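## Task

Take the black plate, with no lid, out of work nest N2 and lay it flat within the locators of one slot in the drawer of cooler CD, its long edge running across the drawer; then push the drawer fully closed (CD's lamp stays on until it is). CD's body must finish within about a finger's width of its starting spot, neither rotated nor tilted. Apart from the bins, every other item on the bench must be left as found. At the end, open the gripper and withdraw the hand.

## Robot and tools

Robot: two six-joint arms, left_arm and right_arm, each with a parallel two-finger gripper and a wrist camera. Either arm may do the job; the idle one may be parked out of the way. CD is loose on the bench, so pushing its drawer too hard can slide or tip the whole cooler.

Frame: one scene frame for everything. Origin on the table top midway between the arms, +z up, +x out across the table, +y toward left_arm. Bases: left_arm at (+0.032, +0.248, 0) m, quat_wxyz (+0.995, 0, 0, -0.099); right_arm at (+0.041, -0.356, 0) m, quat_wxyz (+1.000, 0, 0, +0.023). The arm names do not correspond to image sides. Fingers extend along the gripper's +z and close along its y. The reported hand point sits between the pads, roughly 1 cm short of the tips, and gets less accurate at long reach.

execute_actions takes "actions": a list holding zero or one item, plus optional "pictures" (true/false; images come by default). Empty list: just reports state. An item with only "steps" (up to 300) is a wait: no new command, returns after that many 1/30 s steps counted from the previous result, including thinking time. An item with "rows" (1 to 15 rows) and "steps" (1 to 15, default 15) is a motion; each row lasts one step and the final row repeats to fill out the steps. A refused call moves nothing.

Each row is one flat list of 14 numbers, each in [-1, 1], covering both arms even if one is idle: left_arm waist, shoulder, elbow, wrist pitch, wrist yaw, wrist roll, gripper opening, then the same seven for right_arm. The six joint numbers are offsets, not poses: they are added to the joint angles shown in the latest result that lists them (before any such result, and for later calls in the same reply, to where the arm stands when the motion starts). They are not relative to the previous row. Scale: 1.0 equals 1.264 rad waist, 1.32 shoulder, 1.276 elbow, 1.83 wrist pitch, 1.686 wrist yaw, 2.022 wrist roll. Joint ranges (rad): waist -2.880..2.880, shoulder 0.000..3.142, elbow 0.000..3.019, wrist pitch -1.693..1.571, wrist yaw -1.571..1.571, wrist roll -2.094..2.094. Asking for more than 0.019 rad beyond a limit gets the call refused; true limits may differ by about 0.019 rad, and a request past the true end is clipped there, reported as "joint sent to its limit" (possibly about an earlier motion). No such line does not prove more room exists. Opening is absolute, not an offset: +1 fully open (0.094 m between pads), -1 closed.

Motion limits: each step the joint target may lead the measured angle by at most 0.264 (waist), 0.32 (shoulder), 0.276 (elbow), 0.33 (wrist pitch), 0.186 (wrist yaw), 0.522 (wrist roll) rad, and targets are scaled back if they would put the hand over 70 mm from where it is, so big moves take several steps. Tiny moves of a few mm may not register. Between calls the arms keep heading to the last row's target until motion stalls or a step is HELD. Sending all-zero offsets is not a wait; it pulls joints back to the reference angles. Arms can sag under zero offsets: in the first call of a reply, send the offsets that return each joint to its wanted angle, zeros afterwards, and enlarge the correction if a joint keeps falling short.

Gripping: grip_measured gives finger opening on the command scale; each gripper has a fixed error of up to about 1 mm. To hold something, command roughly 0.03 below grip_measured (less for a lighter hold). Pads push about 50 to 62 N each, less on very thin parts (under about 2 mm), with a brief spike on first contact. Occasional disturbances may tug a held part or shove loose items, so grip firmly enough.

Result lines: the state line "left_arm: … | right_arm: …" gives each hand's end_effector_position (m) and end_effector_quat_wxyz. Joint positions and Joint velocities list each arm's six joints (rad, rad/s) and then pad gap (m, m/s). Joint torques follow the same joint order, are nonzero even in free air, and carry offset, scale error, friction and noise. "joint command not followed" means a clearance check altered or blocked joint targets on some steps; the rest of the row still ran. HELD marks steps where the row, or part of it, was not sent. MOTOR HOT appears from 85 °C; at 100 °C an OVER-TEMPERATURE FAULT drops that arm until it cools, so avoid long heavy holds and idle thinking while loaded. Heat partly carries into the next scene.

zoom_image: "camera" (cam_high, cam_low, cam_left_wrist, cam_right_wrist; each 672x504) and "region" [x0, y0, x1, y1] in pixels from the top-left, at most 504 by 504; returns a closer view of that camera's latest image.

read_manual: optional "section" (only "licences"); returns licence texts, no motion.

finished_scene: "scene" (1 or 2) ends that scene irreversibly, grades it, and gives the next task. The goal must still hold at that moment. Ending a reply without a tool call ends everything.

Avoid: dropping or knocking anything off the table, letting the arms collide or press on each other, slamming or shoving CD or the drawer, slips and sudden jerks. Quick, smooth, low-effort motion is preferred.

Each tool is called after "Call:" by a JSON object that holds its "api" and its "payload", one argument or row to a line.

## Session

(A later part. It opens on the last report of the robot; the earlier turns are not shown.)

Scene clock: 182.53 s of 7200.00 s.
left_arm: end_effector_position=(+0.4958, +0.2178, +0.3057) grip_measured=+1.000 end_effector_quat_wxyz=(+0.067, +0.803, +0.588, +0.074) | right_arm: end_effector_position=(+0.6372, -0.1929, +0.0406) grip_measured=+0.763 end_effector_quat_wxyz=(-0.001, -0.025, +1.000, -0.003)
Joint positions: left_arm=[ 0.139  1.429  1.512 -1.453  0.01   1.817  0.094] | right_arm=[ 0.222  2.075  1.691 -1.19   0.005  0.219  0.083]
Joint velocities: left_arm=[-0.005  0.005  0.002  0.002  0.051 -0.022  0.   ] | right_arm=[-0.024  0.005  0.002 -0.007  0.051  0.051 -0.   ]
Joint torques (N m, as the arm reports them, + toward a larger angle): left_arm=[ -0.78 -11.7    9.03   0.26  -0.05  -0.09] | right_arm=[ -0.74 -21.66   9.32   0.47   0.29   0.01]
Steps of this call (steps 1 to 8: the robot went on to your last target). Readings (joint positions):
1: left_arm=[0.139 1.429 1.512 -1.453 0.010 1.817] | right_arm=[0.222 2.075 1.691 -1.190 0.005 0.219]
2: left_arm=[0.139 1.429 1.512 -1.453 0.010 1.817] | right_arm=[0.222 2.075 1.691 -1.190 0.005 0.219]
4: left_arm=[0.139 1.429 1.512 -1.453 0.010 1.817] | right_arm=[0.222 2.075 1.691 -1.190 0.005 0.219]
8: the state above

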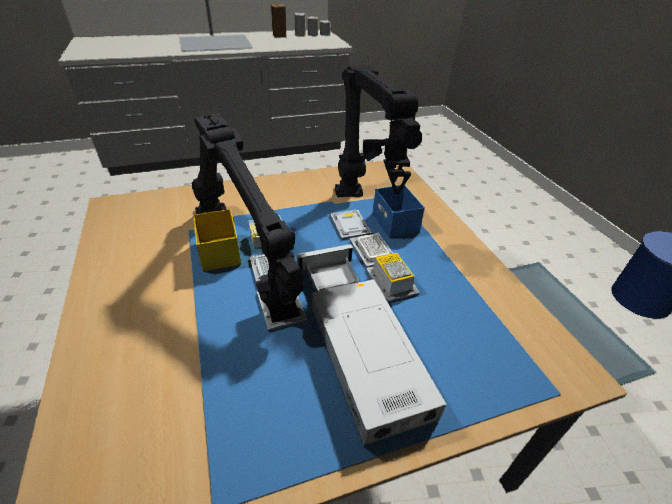

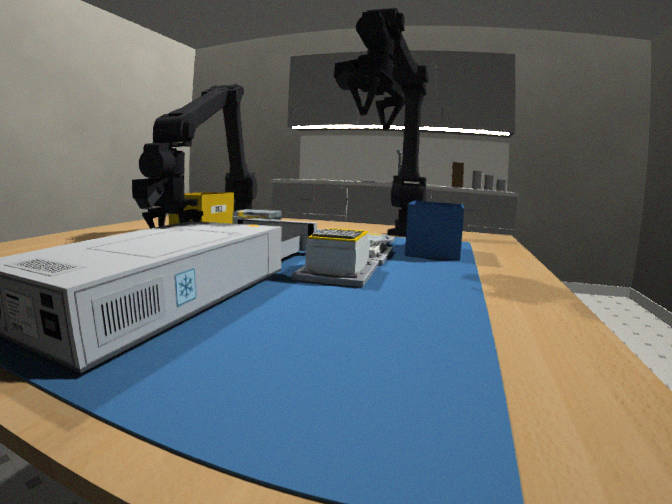

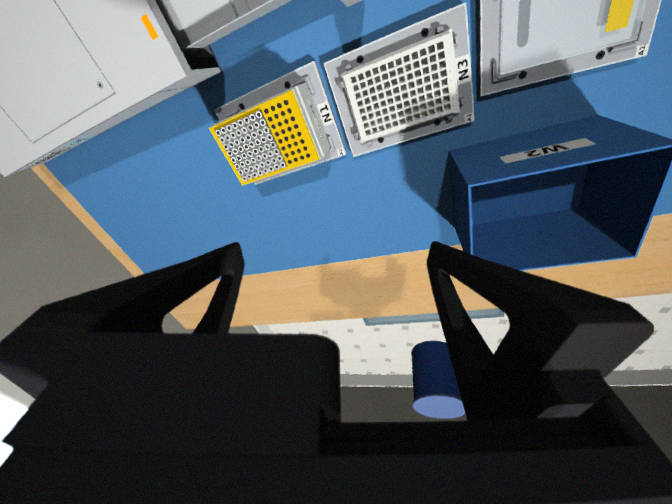

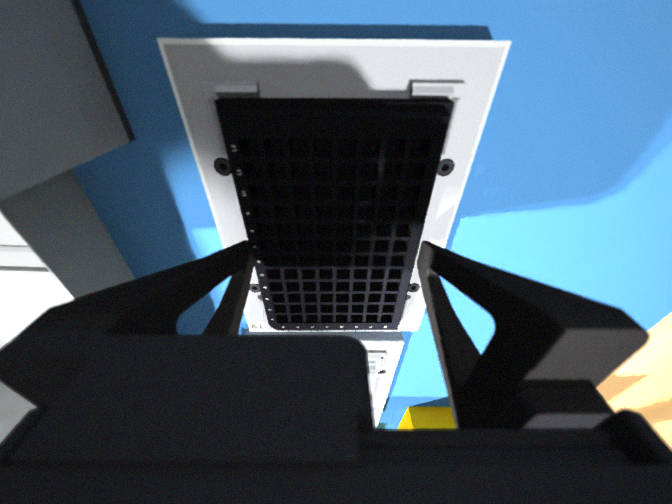

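Call:
{"api": "execute_actions", "payload": {
  "actions": [
    {"rows": [[0,0,0.015,0,0,0,1,0,0.011,-0.002,0.005,0,0,0.76],[0,0,0.015,0,0,0,1,0,0.011,-0.004,0.008,0,0,0.76],[0,0,0.015,0,0,0,1,0,0.011,-0.0055,0.01,0,0,0.76],[0,0,0.015,0,0,0,1,0,0.011,-0.007,0.0115,0,0,0.76],[0,0,0.015,0,0,0,1,0,0.011,-0.008,0.0125,0,0,0.76]], "steps": 15}
  ],
  "pictures": false
}}

Scene clock: 186.20 s of 7200.00 s.
left_arm: end_effector_position=(+0.4958, +0.2178, +0.3057) grip_measured=+1.000 end_effector_quat_wxyz=(+0.067, +0.803, +0.588, +0.074) | right_arm: end_effector_position=(+0.6368, -0.1930, +0.0379) grip_measured=+0.763 end_effector_quat_wxyz=(+0.000, -0.025, +1.000, -0.003)
Joint positions: left_arm=[ 0.139  1.429  1.512 -1.453  0.01   1.817  0.094] | right_arm=[ 0.222  2.075  1.684 -1.18   0.005  0.219  0.083]
Joint velocities: left_arm=[-0.005 -0.005 -0.007  0.002  0.022 -0.007  0.   ] | right_arm=[-0.015  0.005 -0.007  0.002  0.022 -0.007 -0.   ]
Joint torques (N m, as the arm reports them, + toward a larger angle): left_arm=[ -0.93 -11.83   9.02   0.4   -0.04  -0.08] | right_arm=[ -0.76 -21.11   9.24   0.73   0.07   0.01]
Steps of this call (steps 1 to 15: the robot went on to your last target; steps 16 to 90: nothing new was sent; then 0.17 s passed at rest; steps 91 to 105: all 15 steps of this action). Readings (joint positions):
91: left_arm=[0.139 1.429 1.512 -1.453 0.010 1.817] | right_arm=[0.222 2.075 1.691 -1.190 0.005 0.219]
92: left_arm=[0.139 1.429 1.512 -1.453 0.010 1.817] | right_arm=[0.222 2.075 1.691 -1.190 0.005 0.219]
94: left_arm=[0.139 1.429 1.512 -1.453 0.010 1.817] | right_arm=[0.222 2.075 1.689 -1.187 0.005 0.219]
98: left_arm=[0.139 1.429 1.512 -1.453 0.010 1.817] | right_arm=[0.222 2.075 1.684 -1.181 0.005 0.219]
105: the state above

Call:
{"api": "execute_actions", "payload": {
  "actions": [
    {"rows": [[0,0,0.015,0,0,0,1,0,0.011,-0.004,0.007,0,0,0.76],[0,0,0.015,0,0,0,1,0,0.011,-0.006,0.008,0,0,0.76],[0,0,0.015,0,0,0,1,0,0.011,-0.008,0.009,0,0,0.76]], "steps": 12}
  ],
  "pictures": false
}}

Scene clock: 192.40 s of 7200.00 s.
left_arm: end_effector_position=(+0.4958, +0.2178, +0.3057) grip_measured=+1.000 end_effector_quat_wxyz=(+0.067, +0.803, +0.588, +0.074) | right_arm: end_effector_position=(+0.6365, -0.1931, +0.0372) grip_measured=+0.763 end_effector_quat_wxyz=(+0.000, -0.025, +1.000, -0.003)
Joint positions: left_arm=[ 0.139  1.429  1.512 -1.453  0.01   1.817  0.094] | right_arm=[ 0.222  2.075  1.682 -1.178  0.005  0.219  0.083]
Joint velocities: left_arm=[ 0.015 -0.015  0.012 -0.012 -0.066  0.037  0.   ] | right_arm=[-0.005 -0.005  0.012  0.002 -0.051 -0.022 -0.001]
Joint torques (N m, as the arm reports them, + toward a larger angle): left_arm=[ -0.82 -11.88   9.     0.39  -0.04  -0.08] | right_arm=[ -0.78 -21.63   8.64   0.79   0.06   0.01]
Steps of this call (steps 1 to 15: the robot went on to your last target; steps 16 to 90: nothing new was sent; then 2.80 s passed at rest; steps 91 to 102: all 12 steps of this action). Readings (joint positions):
91: left_arm=[0.139 1.429 1.512 -1.453 0.010 1.817] | right_arm=[0.222 2.075 1.684 -1.180 0.005 0.219]
92: left_arm=[0.139 1.429 1.512 -1.453 0.010 1.817] | right_arm=[0.222 2.075 1.683 -1.180 0.005 0.219]
94: left_arm=[0.139 1.429 1.512 -1.453 0.010 1.817] | right_arm=[0.222 2.075 1.682 -1.178 0.005 0.219]
98: left_arm=[0.139 1.429 1.512 -1.453 0.010 1.817] | right_arm=[0.222 2.075 1.682 -1.178 0.005 0.219]
102: the state above

Contact on the flange at z≈0.037. Now close.

Call:
{"api": "execute_actions", "payload": {
  "actions": [
    {"rows": [[0,0,0.015,0,0,0,1,0,0.008,0.002,0,0,0,0.75],[0,0,0.015,0,0,0,1,0,0.008,0.002,0,0,0,0.74],[0,0,0.015,0,0,0,1,0,0.008,0.002,0,0,0,0.73],[0,0,0.015,0,0,0,1,0,0.008,0.002,0,0,0,0.72],[0,0,0.015,0,0,0,1,0,0.008,0.002,0,0,0,0.71],[0,0,0.015,0,0,0,1,0,0.008,0.002,0,0,0,0.7],[0,0,0.015,0,0,0,1,0,0.008,0.002,0,0,0,0.69],[0,0,0.015,0,0,0,1,0,0.008,0.002,0,0,0,0.68],[0,0,0.015,0,0,0,1,0,0.008,0.002,0,0,0,0.67],[0,0,0.015,0,0,0,1,0,0.008,0.002,0,0,0,0.66]], "steps": 15}
  ],
  "pictures": true
}}

Scene clock: 198.37 s of 7200.00 s.
left_arm: end_effector_position=(+0.4958, +0.2178, +0.3057) grip_measured=+1.000 end_effector_quat_wxyz=(+0.067, +0.803, +0.588, +0.074) | right_arm: end_effector_position=(+0.6364, -0.1928, +0.0372) grip_measured=+0.677 end_effector_quat_wxyz=(+0.000, -0.025, +1.000, -0.002)
Joint positions: left_arm=[ 0.139  1.429  1.512 -1.453  0.01   1.817  0.094] | right_arm=[ 0.223  2.075  1.682 -1.178  0.005  0.219  0.079]
Joint velocities: left_arm=[-0.005  0.005 -0.007  0.002 -0.095 -0.066  0.   ] | right_arm=[-0.015 -0.005  0.007  0.012  0.022  0.022  0.001]
Joint torques (N m, as the arm reports them, + toward a larger angle): left_arm=[ -0.44 -11.78   9.01   0.37  -0.05  -0.1 ] | right_arm=[ -0.74 -21.94   9.72   0.24   0.1    0.01]
Steps of this call (steps 1 to 15: the robot went on to your last target; steps 16 to 90: nothing new was sent; then 2.47 s passed at rest; steps 91 to 105: all 15 steps of this action). Readings (joint positions):
91: left_arm=[0.139 1.429 1.512 -1.453 0.010 1.817] | right_arm=[0.222 2.075 1.682 -1.178 0.005 0.219]
92: left_arm=[0.139 1.429 1.512 -1.453 0.010 1.817] | right_arm=[0.222 2.075 1.682 -1.178 0.005 0.219]
94: left_arm=[0.139 1.429 1.512 -1.453 0.010 1.817] | right_arm=[0.223 2.075 1.682 -1.178 0.005 0.219]
98: left_arm=[0.139 1.429 1.512 -1.453 0.010 1.817] | right_arm=[0.223 2.075 1.682 -1.178 0.005 0.219]
105: the state above

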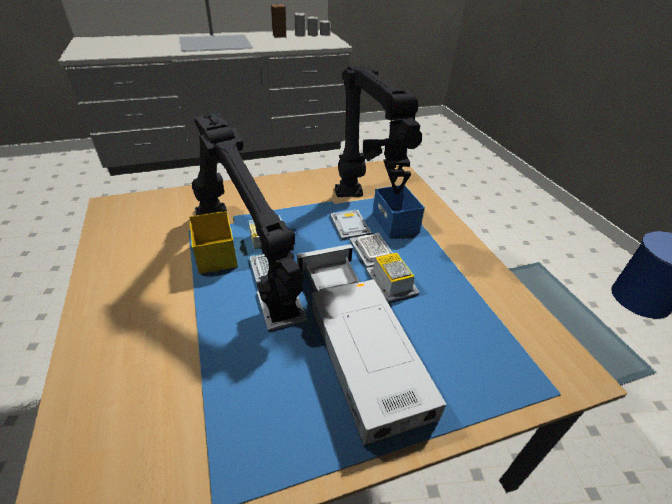

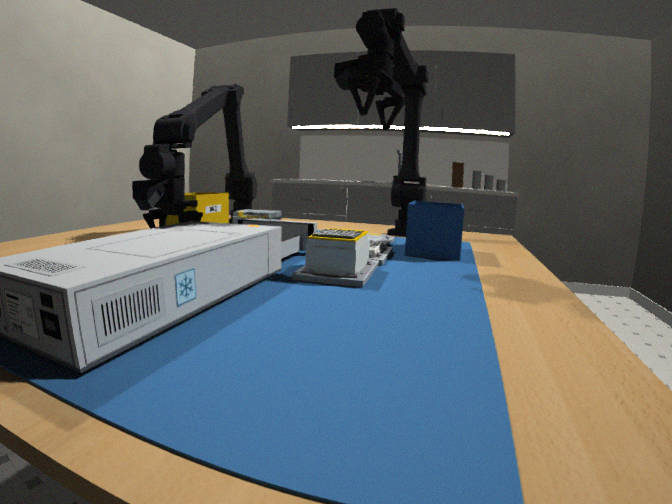

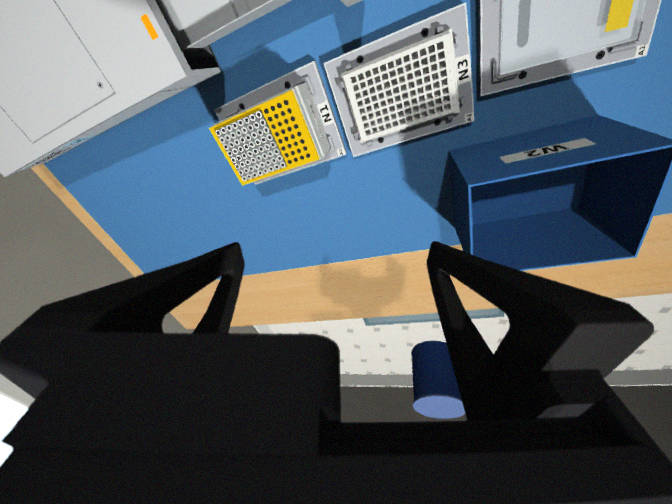

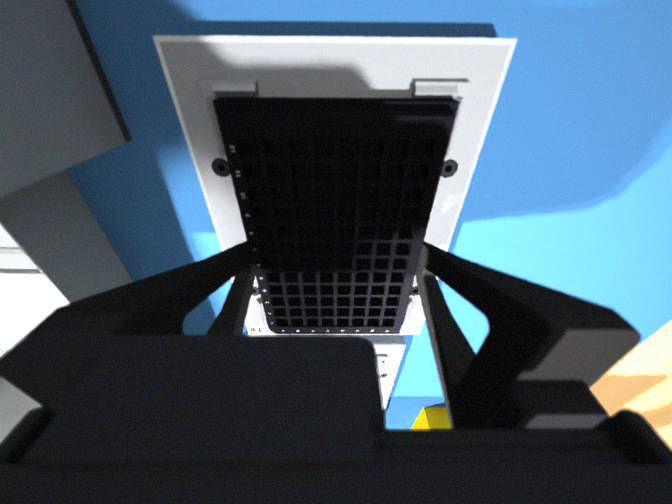

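Call:
{"api": "execute_actions", "payload": {
  "actions": []
}}

Scene clock: 213.57 s of 7200.00 s.
left_arm: end_effector_position=(+0.4958, +0.2178, +0.3057) grip_measured=+1.000 end_effector_quat_wxyz=(+0.067, +0.803, +0.588, +0.074) | right_arm: end_effector_position=(+0.6364, -0.1928, +0.0372) grip_measured=+0.677 end_effector_quat_wxyz=(+0.000, -0.025, +1.000, -0.002)
Joint positions: left_arm=[ 0.139  1.429  1.512 -1.453  0.01   1.817  0.094] | right_arm=[ 0.223  2.075  1.682 -1.178  0.005  0.219  0.079]
Joint velocities: left_arm=[ 0.015  0.005 -0.017 -0.017 -0.154  0.007  0.   ] | right_arm=[-0.005 -0.005 -0.007 -0.002 -0.037  0.007  0.001]
Joint torques (N m, as the arm reports them, + toward a larger angle): left_arm=[ -0.67 -11.71   9.04   0.32  -0.05  -0.06] | right_arm=[ -0.76 -21.85   9.68   0.21   0.1    0.01]
Steps of this call (steps 1 to 15: the robot went on to your last target; steps 16 to 90: nothing new was sent; then 12.20 s passed at rest). Readings (joint positions):
1: left_arm=[0.139 1.429 1.512 -1.453 0.010 1.817] | right_arm=[0.223 2.075 1.682 -1.178 0.005 0.219]
2: left_arm=[0.139 1.429 1.512 -1.453 0.010 1.817] | right_arm=[0.223 2.075 1.682 -1.178 0.005 0.219]
4: left_arm=[0.139 1.429 1.512 -1.453 0.010 1.817] | right_arm=[0.223 2.075 1.682 -1.178 0.005 0.219]
8: left_arm=[0.139 1.429 1.512 -1.453 0.010 1.817] | right_arm=[0.223 2.075 1.682 -1.178 0.005 0.219]
90: the state above
All arms were judged still, so your last target was given up. Only a new action makes them travel on or press farther. Fingers that are still opening or closing keep moving.

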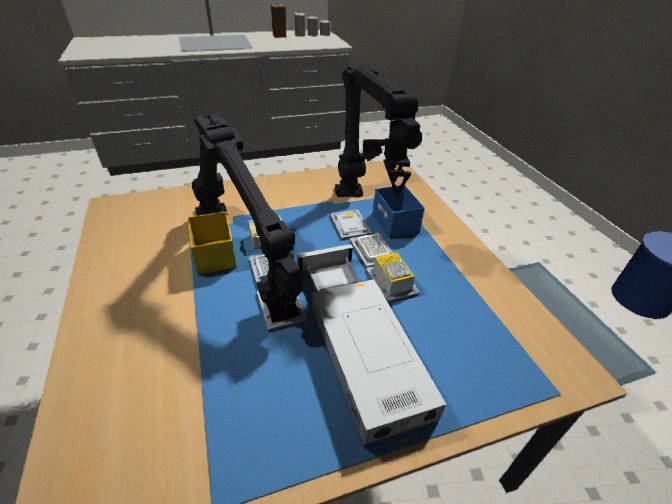

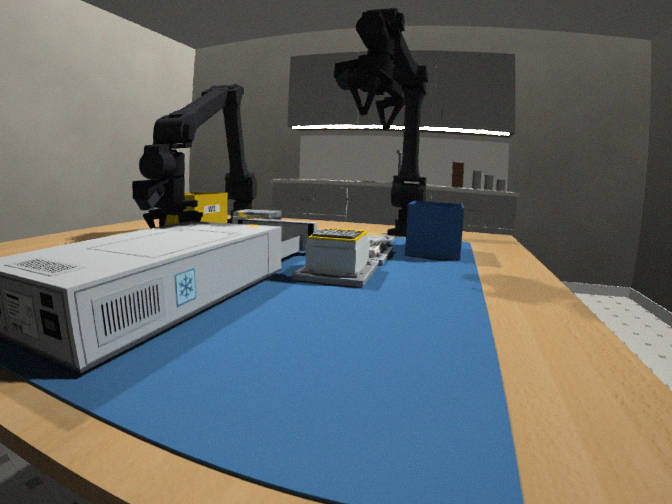

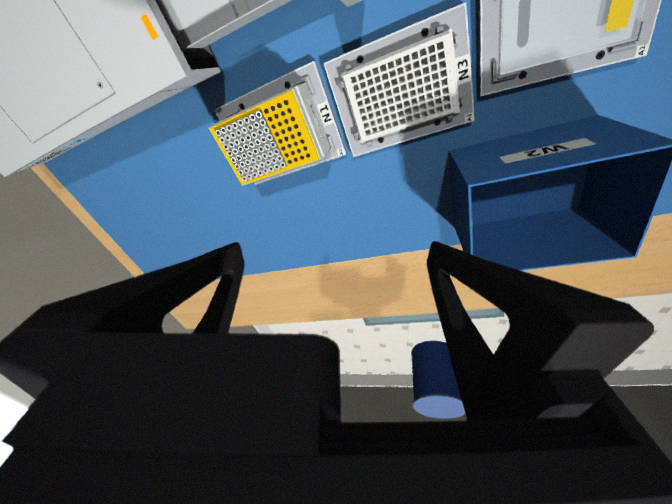

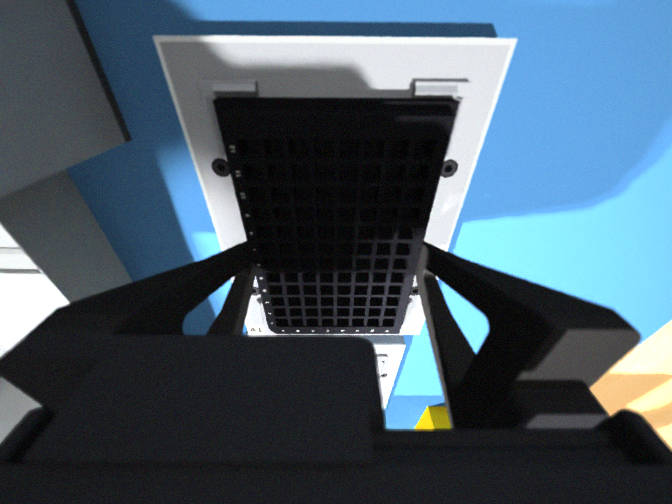

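Call:
{"api": "execute_actions", "payload": {
  "actions": [
    {"rows": [
[0,0,0.015,0,0,0,1, 0,-0.0003,0.0157,-0.0027,0,0,0.645],
[0,0,0.015,0,0,0,1, 0,-0.0027,0.0251,-0.0059,0,0,0.638],
[0,0,0.015,0,0,0,1, 0,-0.0048,0.0301,-0.0083,0,0,0.638],
[0,0,0.015,0,0,0,1, 0,-0.0067,0.0310,-0.0104,0,0,0.638],
[0,0,0.015,0,0,0,1, 0,-0.0090,0.0326,-0.0132,0,0,0.638],
[0,0,0.015,0,0,0,1, 0,-0.0116,0.0347,-0.0167,0,0,0.638],
[0,0,0.015,0,0,0,1, 0,-0.0145,0.0374,-0.0208,0,0,0.638],
[0,0,0.015,0,0,0,1, 0,-0.0176,0.0405,-0.0254,0,0,0.638],
[0,0,0.015,0,0,0,1, 0,-0.0208,0.0441,-0.0305,0,0,0.638],
[0,0,0.015,0,0,0,1, 0,-0.0242,0.0483,-0.0361,0,0,0.638],
[0,0,0.015,0,0,0,1, 0,-0.0276,0.0529,-0.0419,0,0,0.638],
[0,0,0.015,0,0,0,1, 0,-0.0309,0.0578,-0.0482,0,0,0.638],
[0,0,0.015,0,0,0,1, 0,-0.0343,0.0633,-0.0546,0,0,0.638],
[0,0,0.015,0,0,0,1, 0,-0.0375,0.0690,-0.0613,0,0,0.638],
[0,0,0.015,0,0,0,1, 0,-0.0406,0.0752,-0.0680,0,0,0.638]
], "steps": 15}
  ],
  "pictures": false
}}

Call:
{"api": "execute_actions", "payload": {
  "actions": [
    {"rows": [
[0,0,0.015,0,0,0,1, 0,-0.0150,0.0422,-0.0268,0,0,0.638],
[0,0,0.015,0,0,0,1, 0,-0.0177,0.0487,-0.0336,0,0,0.638],
[0,0,0.015,0,0,0,1, 0,-0.0203,0.0554,-0.0402,0,0,0.638],
[0,0,0.015,0,0,0,1, 0,-0.0227,0.0620,-0.0467,0,0,0.638],
[0,0,0.015,0,0,0,1, 0,-0.0248,0.0687,-0.0529,0,0,0.638],
[0,0,0.015,0,0,0,1, 0,-0.0267,0.0751,-0.0589,0,0,0.638],
[0,0,0.015,0,0,0,1, 0,-0.0283,0.0814,-0.0643,0,0,0.638],
[0,0,0.015,0,0,0,1, 0,-0.0298,0.0873,-0.0693,0,0,0.638],
[0,0,0.015,0,0,0,1, 0,-0.0310,0.0928,-0.0738,0,0,0.638],
[0,0,0.015,0,0,0,1, 0,-0.0319,0.0977,-0.0777,0,0,0.638],
[0,0,0.015,0,0,0,1, 0,-0.0326,0.1020,-0.0808,0,0,0.638],
[0,0,0.015,0,0,0,1, 0,-0.0330,0.1056,-0.0831,0,0,0.638],
[0,0,0.015,0,0,0,1, 0,-0.0331,0.1082,-0.0845,0,0,0.638],
[0,0,0.015,0,0,0,1, 0,-0.0331,0.1098,-0.0850,0,0,0.638],
[0,0,0.015,0,0,0,1, 0,-0.0331,0.1104,-0.0850,0,0,0.638]
], "steps": 15}
  ],
  "pictures": false
}}

Call:
{"api": "execute_actions", "payload": {
  "actions": [
    {"steps": 10}
  ]
}}

Scene clock: 263.27 s of 7200.00 s.
left_arm: end_effector_position=(+0.4958, +0.2178, +0.3057) grip_measured=+1.000 end_effector_quat_wxyz=(+0.067, +0.803, +0.588, +0.074) | right_arm: end_effector_position=(+0.6295, -0.1946, +0.0608) grip_measured=+0.669 end_effector_quat_wxyz=(-0.017, -0.025, +1.000, -0.006)
Joint positions: left_arm=[ 0.139  1.429  1.512 -1.453  0.01   1.817  0.094] | right_arm=[ 0.223  2.056  1.717 -1.268  0.004  0.219  0.078]
Joint velocities: left_arm=[-0.005  0.005 -0.002 -0.017 -0.007 -0.051  0.   ] | right_arm=[-0.015 -0.142  0.203 -0.374 -0.051 -0.095 -0.001]
Joint torques (N m, as the arm reports them, + toward a larger angle): left_arm=[ -0.71 -11.87   9.04   0.4   -0.04  -0.09] | right_arm=[ -0.78 -25.58  14.35  -0.06   0.06   0.02]
Steps of this call (steps 1 to 90: nothing new was sent; then 46.20 s passed at rest; steps 91 to 105: all 15 steps of this action). Readings (joint positions):
91: left_arm=[0.139 1.429 1.512 -1.453 0.010 1.817] | right_arm=[0.223 2.075 1.682 -1.178 0.005 0.219]
92: left_arm=[0.139 1.429 1.512 -1.453 0.010 1.817] | right_arm=[0.223 2.075 1.682 -1.178 0.005 0.219]
94: left_arm=[0.139 1.429 1.512 -1.453 0.010 1.817] | right_arm=[0.223 2.074 1.683 -1.180 0.005 0.219]
98: left_arm=[0.139 1.429 1.512 -1.453 0.010 1.817] | right_arm=[0.223 2.074 1.689 -1.191 0.004 0.219]
105: the state above

Scene clock: 263.77 s of 7200.00 s.
left_arm: end_effector_position=(+0.4958, +0.2178, +0.3057) grip_measured=+1.000 end_effector_quat_wxyz=(+0.067, +0.803, +0.588, +0.074) | right_arm: end_effector_position=(+0.6307, -0.1943, +0.1153) grip_measured=+0.669 end_effector_quat_wxyz=(-0.023, -0.025, +0.999, -0.008)
Joint positions: left_arm=[ 0.139  1.429  1.512 -1.453  0.01   1.817  0.094] | right_arm=[ 0.223  2.026  1.815 -1.407  0.004  0.219  0.078]
Joint velocities: left_arm=[ 0.005 -0.015  0.017  0.002  0.022  0.037  0.   ] | right_arm=[ 0.005 -0.044  0.076 -0.071 -0.022 -0.051 -0.   ]
Joint torques (N m, as the arm reports them, + toward a larger angle): left_arm=[ -0.65 -11.74   9.05   0.36  -0.05  -0.08] | right_arm=[ -0.8  -24.06  13.63  -0.45   0.06   0.02]
Steps of this call (steps 1 to 15: all 15 steps of this action). Readings (joint positions):
1: left_arm=[0.139 1.429 1.512 -1.453 0.010 1.817] | right_arm=[0.223 2.053 1.723 -1.280 0.004 0.219]
2: left_arm=[0.139 1.429 1.512 -1.453 0.010 1.817] | right_arm=[0.223 2.049 1.730 -1.292 0.004 0.219]
4: left_arm=[0.139 1.429 1.512 -1.453 0.010 1.817] | right_arm=[0.223 2.043 1.744 -1.317 0.004 0.219]
8: left_arm=[0.139 1.429 1.512 -1.453 0.010 1.817] | right_arm=[0.223 2.035 1.774 -1.363 0.004 0.219]
15: the state above

Scene clock: 264.10 s of 7200.00 s.
left_arm: end_effector_position=(+0.4958, +0.2178, +0.3057) grip_measured=+1.000 end_effector_quat_wxyz=(+0.067, +0.803, +0.588, +0.074) | right_arm: end_effector_position=(+0.6313, -0.1941, +0.1192) grip_measured=+0.669 end_effector_quat_wxyz=(-0.020, -0.025, +0.999, -0.007)
Joint positions: left_arm=[ 0.139  1.429  1.512 -1.453  0.01   1.817  0.094] | right_arm=[ 0.223  2.022  1.819 -1.411  0.004  0.219  0.078]
Joint velocities: left_arm=[ 0.005 -0.005 -0.012 -0.027  0.007  0.007  0.   ] | right_arm=[-0.005  0.015  0.002 -0.007 -0.022  0.037  0.   ]
Joint torques (N m, as the arm reports them, + toward a larger angle): left_arm=[ -0.73 -11.89   9.     0.38  -0.05  -0.08] | right_arm=[ -0.99 -23.66  13.58  -0.33   0.06   0.01]
Steps of this call (steps 1 to 10: the robot went on to your last target). Readings (joint positions):
1: left_arm=[0.139 1.429 1.512 -1.453 0.010 1.817] | right_arm=[0.223 2.024 1.817 -1.409 0.004 0.219]
2: left_arm=[0.139 1.429 1.512 -1.453 0.010 1.817] | right_arm=[0.223 2.023 1.819 -1.409 0.004 0.219]
4: left_arm=[0.139 1.429 1.512 -1.453 0.010 1.817] | right_arm=[0.223 2.022 1.819 -1.410 0.004 0.219]
8: left_arm=[0.139 1.429 1.512 -1.453 0.010 1.817] | right_arm=[0.223 2.022 1.819 -1.411 0.004 0.219]
10: the state above

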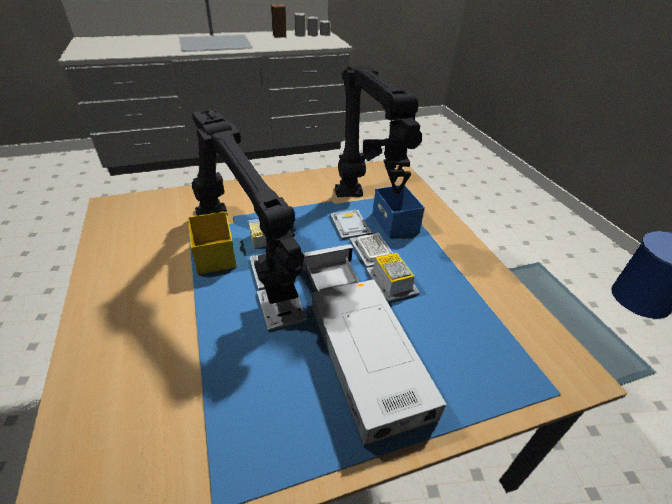

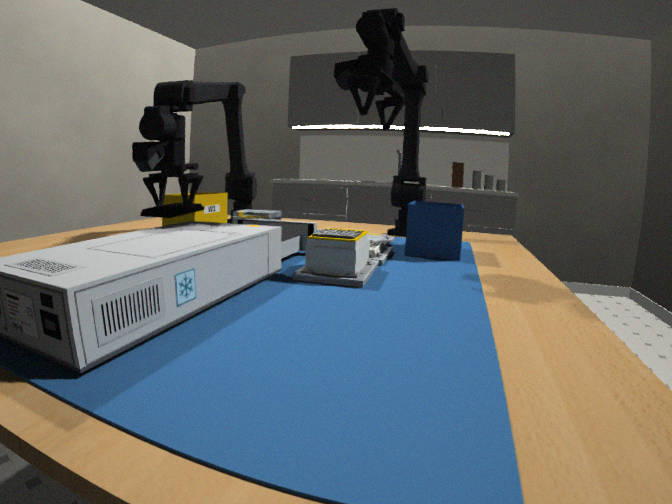

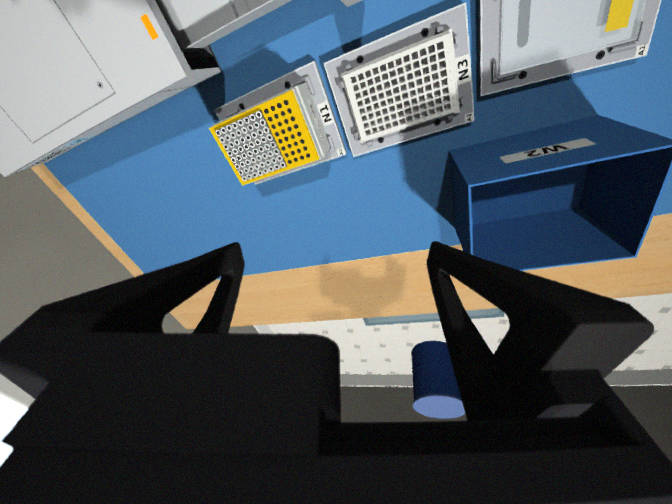

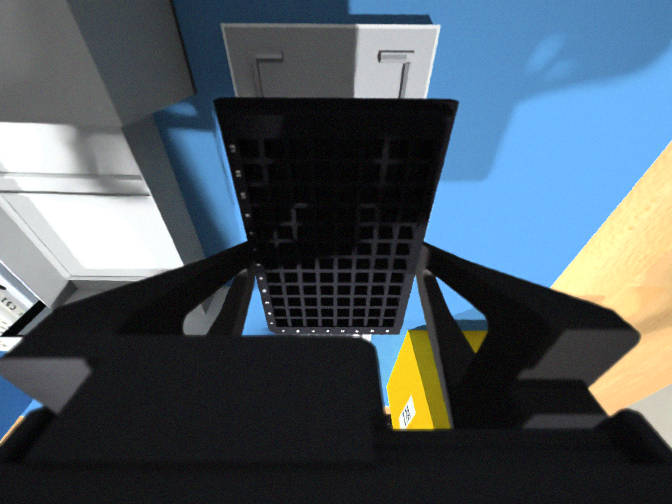

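Call:
{"api": "execute_actions", "payload": {
  "actions": [
    {"rows": [
[0,0,0.015,0,0,0,1, 0.006,-0.008,0.030,0.002,0,-0.0066,0.638],
[0,0,0.015,0,0,0,1, 0.008,-0.009,0.032,0.004,0,-0.0121,0.638],
[0,0,0.015,0,0,0,1, 0.0116,-0.010,0.034,0.006,0,-0.0210,0.638],
[0,0,0.015,0,0,0,1, 0.0171,-0.011,0.037,0.007,0,-0.0331,0.638],
[0,0,0.015,0,0,0,1, 0.0240,-0.0125,0.040,0.008,0,-0.0479,0.638],
[0,0,0.015,0,0,0,1, 0.0321,-0.014,0.043,0.009,0,-0.0654,0.638],
[0,0,0.015,0,0,0,1, 0.0412,-0.015,0.0455,0.010,0,-0.0852,0.638],
[0,0,0.015,0,0,0,1, 0.0513,-0.016,0.0475,0.0104,0,-0.1071,0.638],
[0,0,0.015,0,0,0,1, 0.0623,-0.0167,0.049,0.0104,0,-0.1308,0.638],
[0,0,0.015,0,0,0,1, 0.0739,-0.0167,0.0494,0.0104,0,-0.1560,0.638],
[0,0,0.015,0,0,0,1, 0.0862,-0.0167,0.0494,0.0104,0,-0.1825,0.638],
[0,0,0.015,0,0,0,1, 0.0990,-0.0167,0.0494,0.0104,0,-0.2101,0.638],
[0,0,0.015,0,0,0,1, 0.1121,-0.0167,0.0494,0.0104,0,-0.2385,0.638],
[0,0,0.015,0,0,0,1, 0.1254,-0.0167,0.0494,0.0104,0,-0.2674,0.638],
[0,0,0.015,0,0,0,1, 0.1389,-0.0167,0.0494,0.0104,0,-0.2965,0.638]
], "steps": 15}
  ],
  "pictures": false
}}

Call:
{"api": "execute_actions", "payload": {
  "actions": [
    {"rows": [
[0,0,0.015,0,0,0,1, 0.0433,-0.004,0.022,0.003,0,-0.1478,0.638],
[0,0,0.015,0,0,0,1, 0.0566,-0.004,0.022,0.003,0,-0.1767,0.638],
[0,0,0.015,0,0,0,1, 0.0697,-0.004,0.022,0.003,0,-0.2051,0.638],
[0,0,0.015,0,0,0,1, 0.0825,-0.004,0.022,0.003,0,-0.2326,0.638],
[0,0,0.015,0,0,0,1, 0.0948,-0.004,0.022,0.003,0,-0.2592,0.638],
[0,0,0.015,0,0,0,1, 0.1064,-0.004,0.022,0.003,0,-0.2844,0.638],
[0,0,0.015,0,0,0,1, 0.1174,-0.004,0.022,0.003,0,-0.3081,0.638],
[0,0,0.015,0,0,0,1, 0.1275,-0.004,0.022,0.003,0,-0.3300,0.638],
[0,0,0.015,0,0,0,1, 0.1367,-0.004,0.022,0.003,0,-0.3498,0.638],
[0,0,0.015,0,0,0,1, 0.1447,-0.004,0.022,0.003,0,-0.3672,0.638],
[0,0,0.015,0,0,0,1, 0.1516,-0.004,0.022,0.003,0,-0.3821,0.638],
[0,0,0.015,0,0,0,1, 0.1572,-0.004,0.022,0.003,0,-0.3941,0.638],
[0,0,0.015,0,0,0,1, 0.1613,-0.004,0.022,0.003,0,-0.4030,0.638],
[0,0,0.015,0,0,0,1, 0.1638,-0.004,0.022,0.003,0,-0.4086,0.638],
[0,0,0.015,0,0,0,1, 0.1647,-0.004,0.022,0.003,0,-0.4105,0.638]
], "steps": 15}
  ],
  "pictures": false
}}

Call:
{"api": "execute_actions", "payload": {
  "actions": [
    {"steps": 12}
  ]
}}

Scene clock: 292.10 s of 7200.00 s.
left_arm: end_effector_position=(+0.4958, +0.2178, +0.3057) grip_measured=+1.000 end_effector_quat_wxyz=(+0.067, +0.803, +0.588, +0.074) | right_arm: end_effector_position=(+0.6154, -0.1191, +0.1315) grip_measured=+0.669 end_effector_quat_wxyz=(-0.003, -0.273, +0.962, -0.002)
Joint positions: left_arm=[ 0.139  1.429  1.512 -1.453  0.01   1.817  0.094] | right_arm=[ 0.346  2.015  1.842 -1.403  0.004 -0.159  0.078]
Joint velocities: left_arm=[-0.005 -0.005 -0.007  0.007 -0.066 -0.007  0.   ] | right_arm=[ 0.601 -0.024  0.007 -0.012  0.037 -1.473 -0.   ]
Joint torques (N m, as the arm reports them, + toward a larger angle): left_arm=[ -0.8  -11.72   9.06   0.36  -0.04  -0.09] | right_arm=[  0.59 -24.4   13.93   0.68   0.01  -0.02]
Steps of this call (steps 1 to 15: the robot went on to your last target; steps 16 to 90: nothing new was sent; then 24.50 s passed at rest; steps 91 to 105: all 15 steps of this action). Readings (joint positions):
91: left_arm=[0.139 1.429 1.512 -1.453 0.010 1.817] | right_arm=[0.223 2.022 1.819 -1.411 0.004 0.218]
92: left_arm=[0.139 1.429 1.512 -1.453 0.010 1.817] | right_arm=[0.223 2.022 1.819 -1.411 0.004 0.216]
94: left_arm=[0.139 1.429 1.512 -1.453 0.010 1.817] | right_arm=[0.224 2.022 1.820 -1.411 0.004 0.202]
98: left_arm=[0.139 1.429 1.512 -1.453 0.010 1.817] | right_arm=[0.241 2.022 1.829 -1.408 0.004 0.126]
105: the state above

Scene clock: 292.60 s of 7200.00 s.
left_arm: end_effector_position=(+0.4958, +0.2178, +0.3057) grip_measured=+1.000 end_effector_quat_wxyz=(+0.067, +0.803, +0.588, +0.074) | right_arm: end_effector_position=(+0.5526, -0.0033, +0.1317) grip_measured=+0.669 end_effector_quat_wxyz=(-0.003, -0.675, +0.738, -0.002)
Joint positions: left_arm=[ 0.139  1.429  1.512 -1.453  0.01   1.817  0.094] | right_arm=[ 0.559  2.015  1.842 -1.403  0.004 -0.876  0.078]
Joint velocities: left_arm=[-0.015  0.005 -0.017 -0.017  0.051  0.037  0.   ] | right_arm=[ 0.142  0.005 -0.007 -0.007 -0.022 -0.711 -0.001]
Joint torques (N m, as the arm reports them, + toward a larger angle): left_arm=[ -0.78 -11.52   9.     0.44  -0.05  -0.08] | right_arm=[ -1.77 -23.47  12.84   0.41  -0.06  -0.04]
Steps of this call (steps 1 to 15: all 15 steps of this action). Readings (joint positions):
1: left_arm=[0.139 1.429 1.512 -1.453 0.010 1.817] | right_arm=[0.366 2.015 1.842 -1.403 0.004 -0.214]
2: left_arm=[0.139 1.429 1.512 -1.453 0.010 1.817] | right_arm=[0.387 2.015 1.842 -1.403 0.004 -0.270]
4: left_arm=[0.139 1.429 1.512 -1.453 0.010 1.817] | right_arm=[0.424 2.015 1.842 -1.403 0.004 -0.384]
8: left_arm=[0.139 1.429 1.512 -1.453 0.010 1.817] | right_arm=[0.489 2.015 1.842 -1.403 0.004 -0.601]
15: the state above

Scene clock: 293.00 s of 7200.00 s.
left_arm: end_effector_position=(+0.4958, +0.2178, +0.3057) grip_measured=+1.000 end_effector_quat_wxyz=(+0.067, +0.803, +0.588, +0.074) | right_arm: end_effector_position=(+0.5522, -0.0027, +0.1317) grip_measured=+0.669 end_effector_quat_wxyz=(+0.003, +0.710, -0.704, +0.002)
Joint positions: left_arm=[ 0.139  1.429  1.512 -1.453  0.01   1.817  0.094] | right_arm=[ 0.56   2.015  1.842 -1.403  0.004 -0.973  0.078]
Joint velocities: left_arm=[-0.015 -0.015  0.002 -0.022 -0.007  0.022  0.   ] | right_arm=[ 0.015 -0.005  0.012  0.007 -0.022 -0.007  0.   ]
Joint torques (N m, as the arm reports them, + toward a larger angle): left_arm=[ -0.77 -11.95   8.93   0.39  -0.06  -0.08] | right_arm=[ -1.03 -23.29  12.63   0.43  -0.07  -0.05]
Steps of this call (steps 1 to 12: the robot went on to your last target). Readings (joint positions):
1: left_arm=[0.139 1.429 1.512 -1.453 0.010 1.817] | right_arm=[0.563 2.015 1.842 -1.403 0.004 -0.897]
2: left_arm=[0.139 1.429 1.512 -1.453 0.010 1.817] | right_arm=[0.565 2.015 1.842 -1.403 0.004 -0.914]
4: left_arm=[0.139 1.429 1.512 -1.453 0.010 1.817] | right_arm=[0.566 2.015 1.842 -1.403 0.004 -0.938]
8: left_arm=[0.139 1.429 1.512 -1.453 0.010 1.817] | right_arm=[0.561 2.015 1.842 -1.403 0.004 -0.963]
12: the state above

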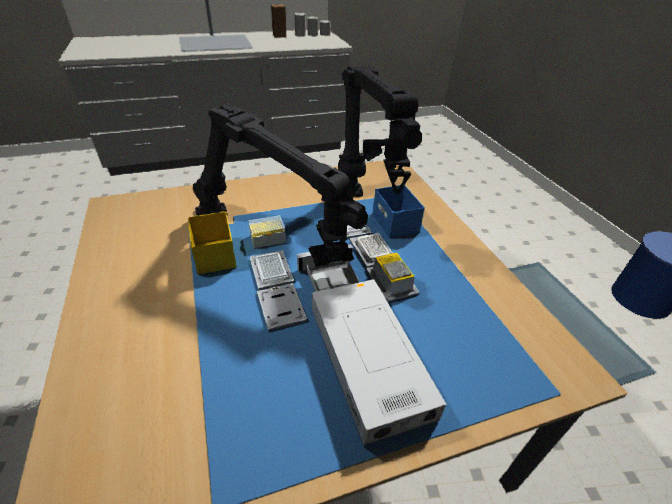

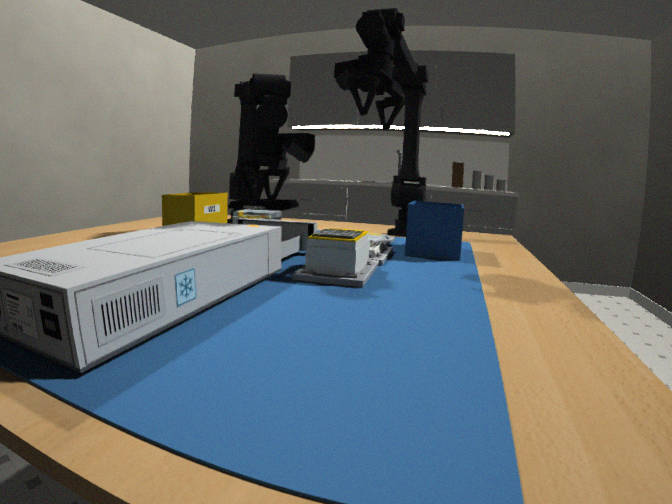

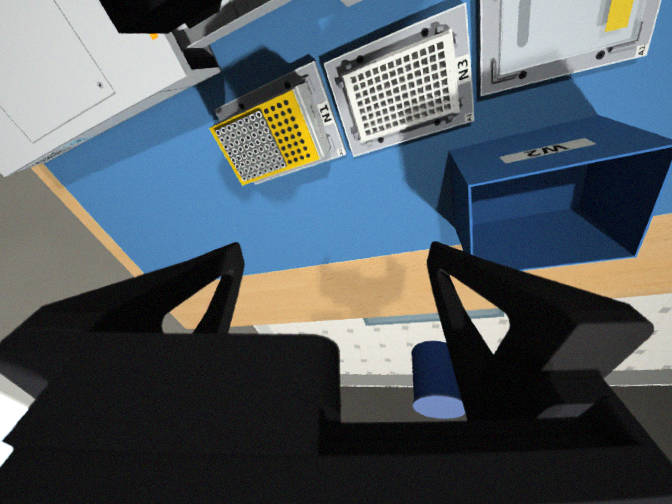

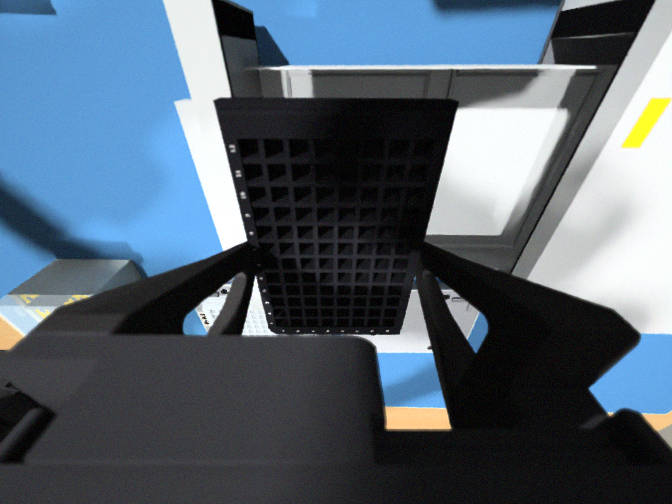

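Call:
{"api": "zoom_image", "payload": {
  "camera": "cam_right_wrist",
  "region": [200, 40, 500, 130]
}}

Call:
{"api": "zoom_image", "payload": {
  "camera": "cam_right_wrist",
  "region": [400, 40, 672, 290]
}}

Region (200, 40, 500, 130) of cam_right_wrist's 672x504 image, scaled by 1.680, with more detail than that image has; it fills the top 151 rows of this view, and the rest is white.

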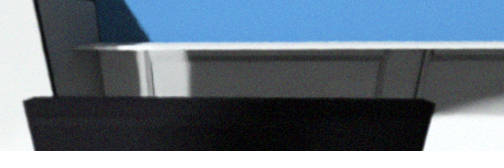

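Region (400, 40, 672, 290) of cam_right_wrist's 672x504 image, scaled by 1.853, with more detail than that image has; it fills the top 463 rows of this view, and the rest is white.

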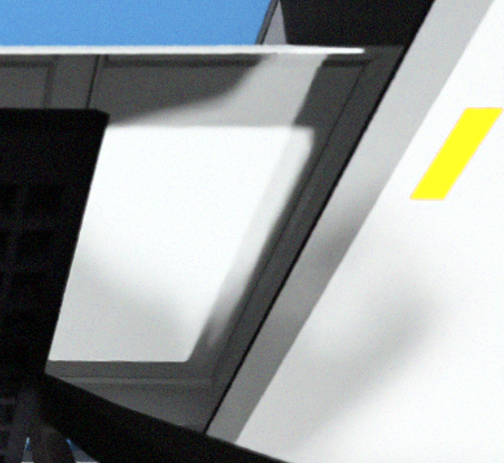

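Call:
{"api": "zoom_image", "payload": {
  "camera": "cam_right_wrist",
  "region": [240, 55, 360, 105]
}}

Call:
{"api": "zoom_image", "payload": {
  "camera": "cam_right_wrist",
  "region": [360, 55, 480, 105]
}}

Region (240, 55, 360, 105) of cam_right_wrist's 672x504 image, scaled by 4.200, with more detail than that image has; it fills the top 210 rows of this view, and the rest is white.

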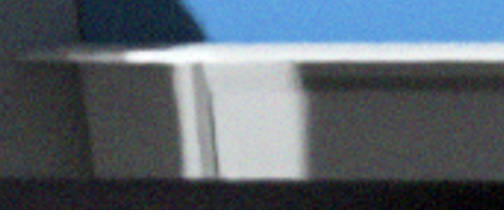

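Region (360, 55, 480, 105) of cam_right_wrist's 672x504 image, scaled by 4.200, with more detail than that image has; it fills the top 210 rows of this view, and the rest is white.

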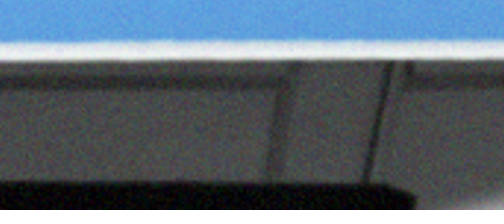

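Call:
{"api": "execute_actions", "payload": {
  "actions": [
    {"rows": [
[0,0,0.015,0,0,0,1, -0.004,0.0119,0.022,0.0070,0,-0.008,0.638],
[0,0,0.015,0,0,0,1, -0.005,0.0217,0.022,0.0081,0,-0.0085,0.638],
[0,0,0.015,0,0,0,1, -0.006,0.0285,0.022,0.0099,0,-0.009,0.638],
[0,0,0.015,0,0,0,1, -0.007,0.0314,0.022,0.0122,0,-0.010,0.638],
[0,0,0.015,0,0,0,1, -0.008,0.0341,0.022,0.0149,0,-0.011,0.638],
[0,0,0.015,0,0,0,1, -0.0087,0.0370,0.022,0.0179,0,-0.012,0.638],
[0,0,0.015,0,0,0,1, -0.0094,0.0395,0.022,0.0211,0,-0.013,0.638],
[0,0,0.015,0,0,0,1, -0.010,0.0429,0.022,0.0243,0,-0.014,0.638],
[0,0,0.015,0,0,0,1, -0.0105,0.0454,0.022,0.0274,0,-0.0147,0.638],
[0,0,0.015,0,0,0,1, -0.0108,0.0483,0.022,0.0304,0,-0.0151,0.638],
[0,0,0.015,0,0,0,1, -0.0108,0.0503,0.022,0.0332,0,-0.0151,0.638],
[0,0,0.015,0,0,0,1, -0.0108,0.0524,0.022,0.0355,0,-0.0151,0.638],
[0,0,0.015,0,0,0,1, -0.0108,0.0539,0.022,0.0372,0,-0.0151,0.638],
[0,0,0.015,0,0,0,1, -0.0108,0.0546,0.022,0.0384,0,-0.0151,0.638],
[0,0,0.015,0,0,0,1, -0.0108,0.0552,0.022,0.0388,0,-0.0151,0.638]
], "steps": 15}
  ],
  "pictures": false
}}

Call:
{"api": "execute_actions", "payload": {
  "actions": [
    {"steps": 12}
  ]
}}

Scene clock: 334.80 s of 7200.00 s.
left_arm: end_effector_position=(+0.4958, +0.2178, +0.3057) grip_measured=+1.000 end_effector_quat_wxyz=(+0.067, +0.803, +0.588, +0.074) | right_arm: end_effector_position=(+0.5655, +0.0003, +0.1033) grip_measured=+0.669 end_effector_quat_wxyz=(-0.000, +0.714, -0.700, +0.002)
Joint positions: left_arm=[ 0.139  1.429  1.512 -1.453  0.01   1.817  0.094] | right_arm=[ 0.552  2.062  1.842 -1.349  0.004 -0.993  0.078]
Joint velocities: left_arm=[ 0.015 -0.005  0.002  0.007 -0.022  0.022  0.   ] | right_arm=[-0.024  0.112 -0.007  0.076 -0.022 -0.066 -0.   ]
Joint torques (N m, as the arm reports them, + toward a larger angle): left_arm=[ -0.57 -11.71   9.01   0.37  -0.05  -0.09] | right_arm=[ -1.57 -21.3   12.72   0.64  -0.06  -0.1 ]
Steps of this call (steps 1 to 30: the robot went on to your last target; steps 31 to 90: nothing new was sent; then 38.30 s passed at rest; steps 91 to 105: all 15 steps of this action). Readings (joint positions):
91: left_arm=[0.139 1.429 1.512 -1.453 0.010 1.817] | right_arm=[0.560 2.015 1.842 -1.403 0.004 -0.980]
92: left_arm=[0.139 1.429 1.512 -1.453 0.010 1.817] | right_arm=[0.560 2.015 1.842 -1.403 0.004 -0.981]
94: left_arm=[0.139 1.429 1.512 -1.453 0.010 1.817] | right_arm=[0.560 2.017 1.842 -1.400 0.004 -0.982]
98: left_arm=[0.139 1.429 1.512 -1.453 0.010 1.817] | right_arm=[0.558 2.028 1.842 -1.383 0.004 -0.987]
105: the state above

Scene clock: 335.20 s of 7200.00 s.
left_arm: end_effector_position=(+0.4958, +0.2178, +0.3057) grip_measured=+1.000 end_effector_quat_wxyz=(+0.067, +0.803, +0.588, +0.074) | right_arm: end_effector_position=(+0.5662, +0.0005, +0.0988) grip_measured=+0.669 end_effector_quat_wxyz=(+0.001, +0.715, -0.699, +0.002)
Joint positions: left_arm=[ 0.139  1.429  1.512 -1.453  0.01   1.817  0.094] | right_arm=[ 0.551  2.069  1.842 -1.346  0.004 -0.995  0.078]
Joint velocities: left_arm=[-0.005 -0.005 -0.012 -0.022  0.037  0.007  0.   ] | right_arm=[ 0.015 -0.005  0.007  0.002  0.037 -0.066  0.001]
Joint torques (N m, as the arm reports them, + toward a larger angle): left_arm=[ -0.95 -11.7    9.06   0.38  -0.05  -0.07] | right_arm=[ -1.46 -21.87  12.64   0.76  -0.06  -0.07]
Steps of this call (steps 1 to 12: the robot went on to your last target). Readings (joint positions):
1: left_arm=[0.139 1.429 1.512 -1.453 0.010 1.817] | right_arm=[0.551 2.065 1.842 -1.348 0.004 -0.993]
2: left_arm=[0.139 1.429 1.512 -1.453 0.010 1.817] | right_arm=[0.551 2.067 1.842 -1.346 0.004 -0.993]
4: left_arm=[0.139 1.429 1.512 -1.453 0.010 1.817] | right_arm=[0.551 2.069 1.842 -1.346 0.004 -0.994]
8: left_arm=[0.139 1.429 1.512 -1.453 0.010 1.817] | right_arm=[0.551 2.069 1.842 -1.346 0.004 -0.995]
12: the state above

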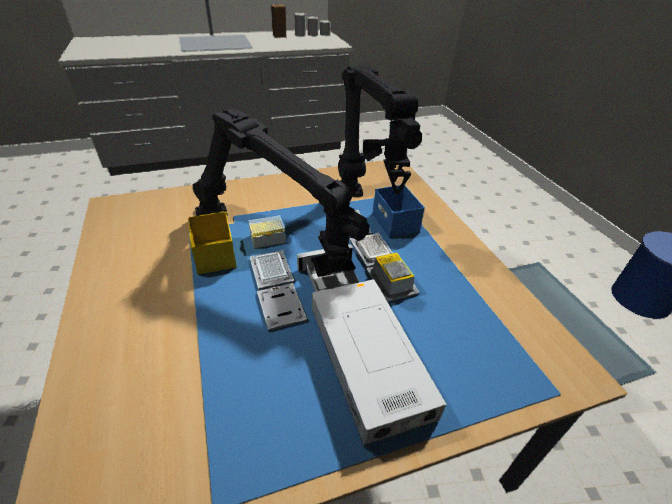

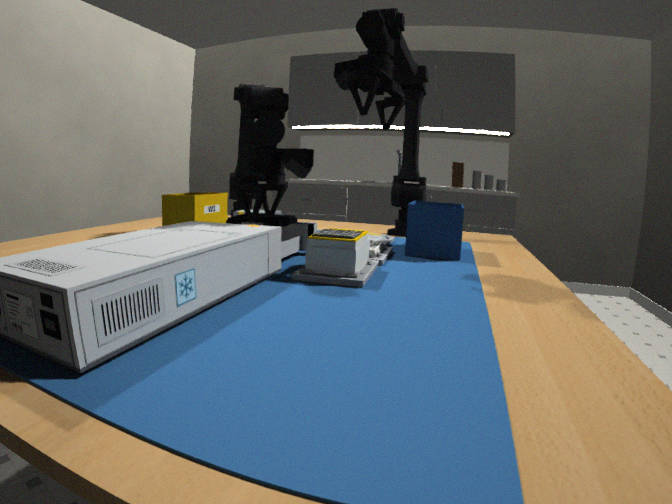

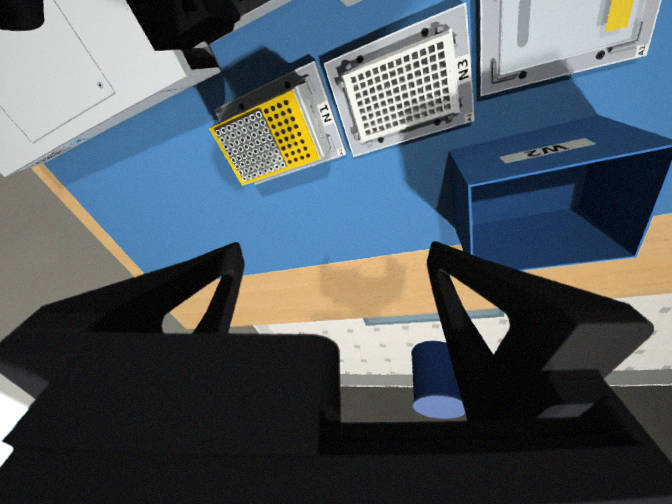

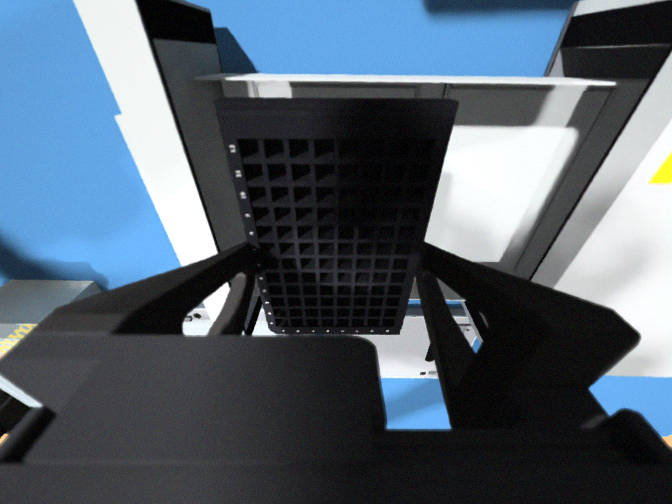

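Call:
{"api": "zoom_image", "payload": {
  "camera": "cam_right_wrist",
  "region": [190, 60, 340, 120]
}}

Call:
{"api": "zoom_image", "payload": {
  "camera": "cam_right_wrist",
  "region": [340, 60, 490, 120]
}}

Call:
{"api": "zoom_image", "payload": {
  "camera": "cam_right_wrist",
  "region": [490, 60, 640, 120]
}}

Region (190, 60, 340, 120) of cam_right_wrist's 672x504 image, scaled by 3.360, with more detail than that image has; it fills the top 202 rows of this view, and the rest is white.

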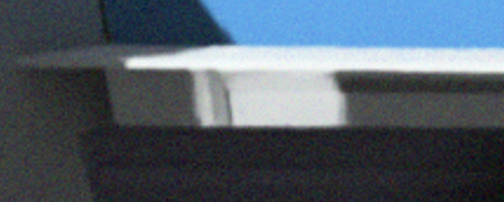

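Region (340, 60, 490, 120) of cam_right_wrist's 672x504 image, scaled by 3.360, with more detail than that image has; it fills the top 202 rows of this view, and the rest is white.

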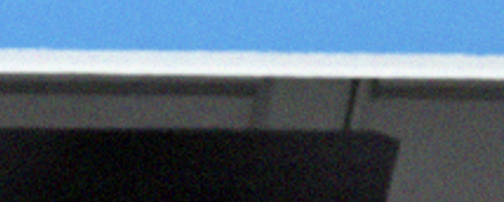

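Region (490, 60, 640, 120) of cam_right_wrist's 672x504 image, scaled by 3.360, with more detail than that image has; it fills the top 202 rows of this view, and the rest is white.

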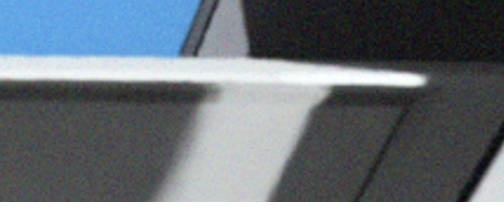

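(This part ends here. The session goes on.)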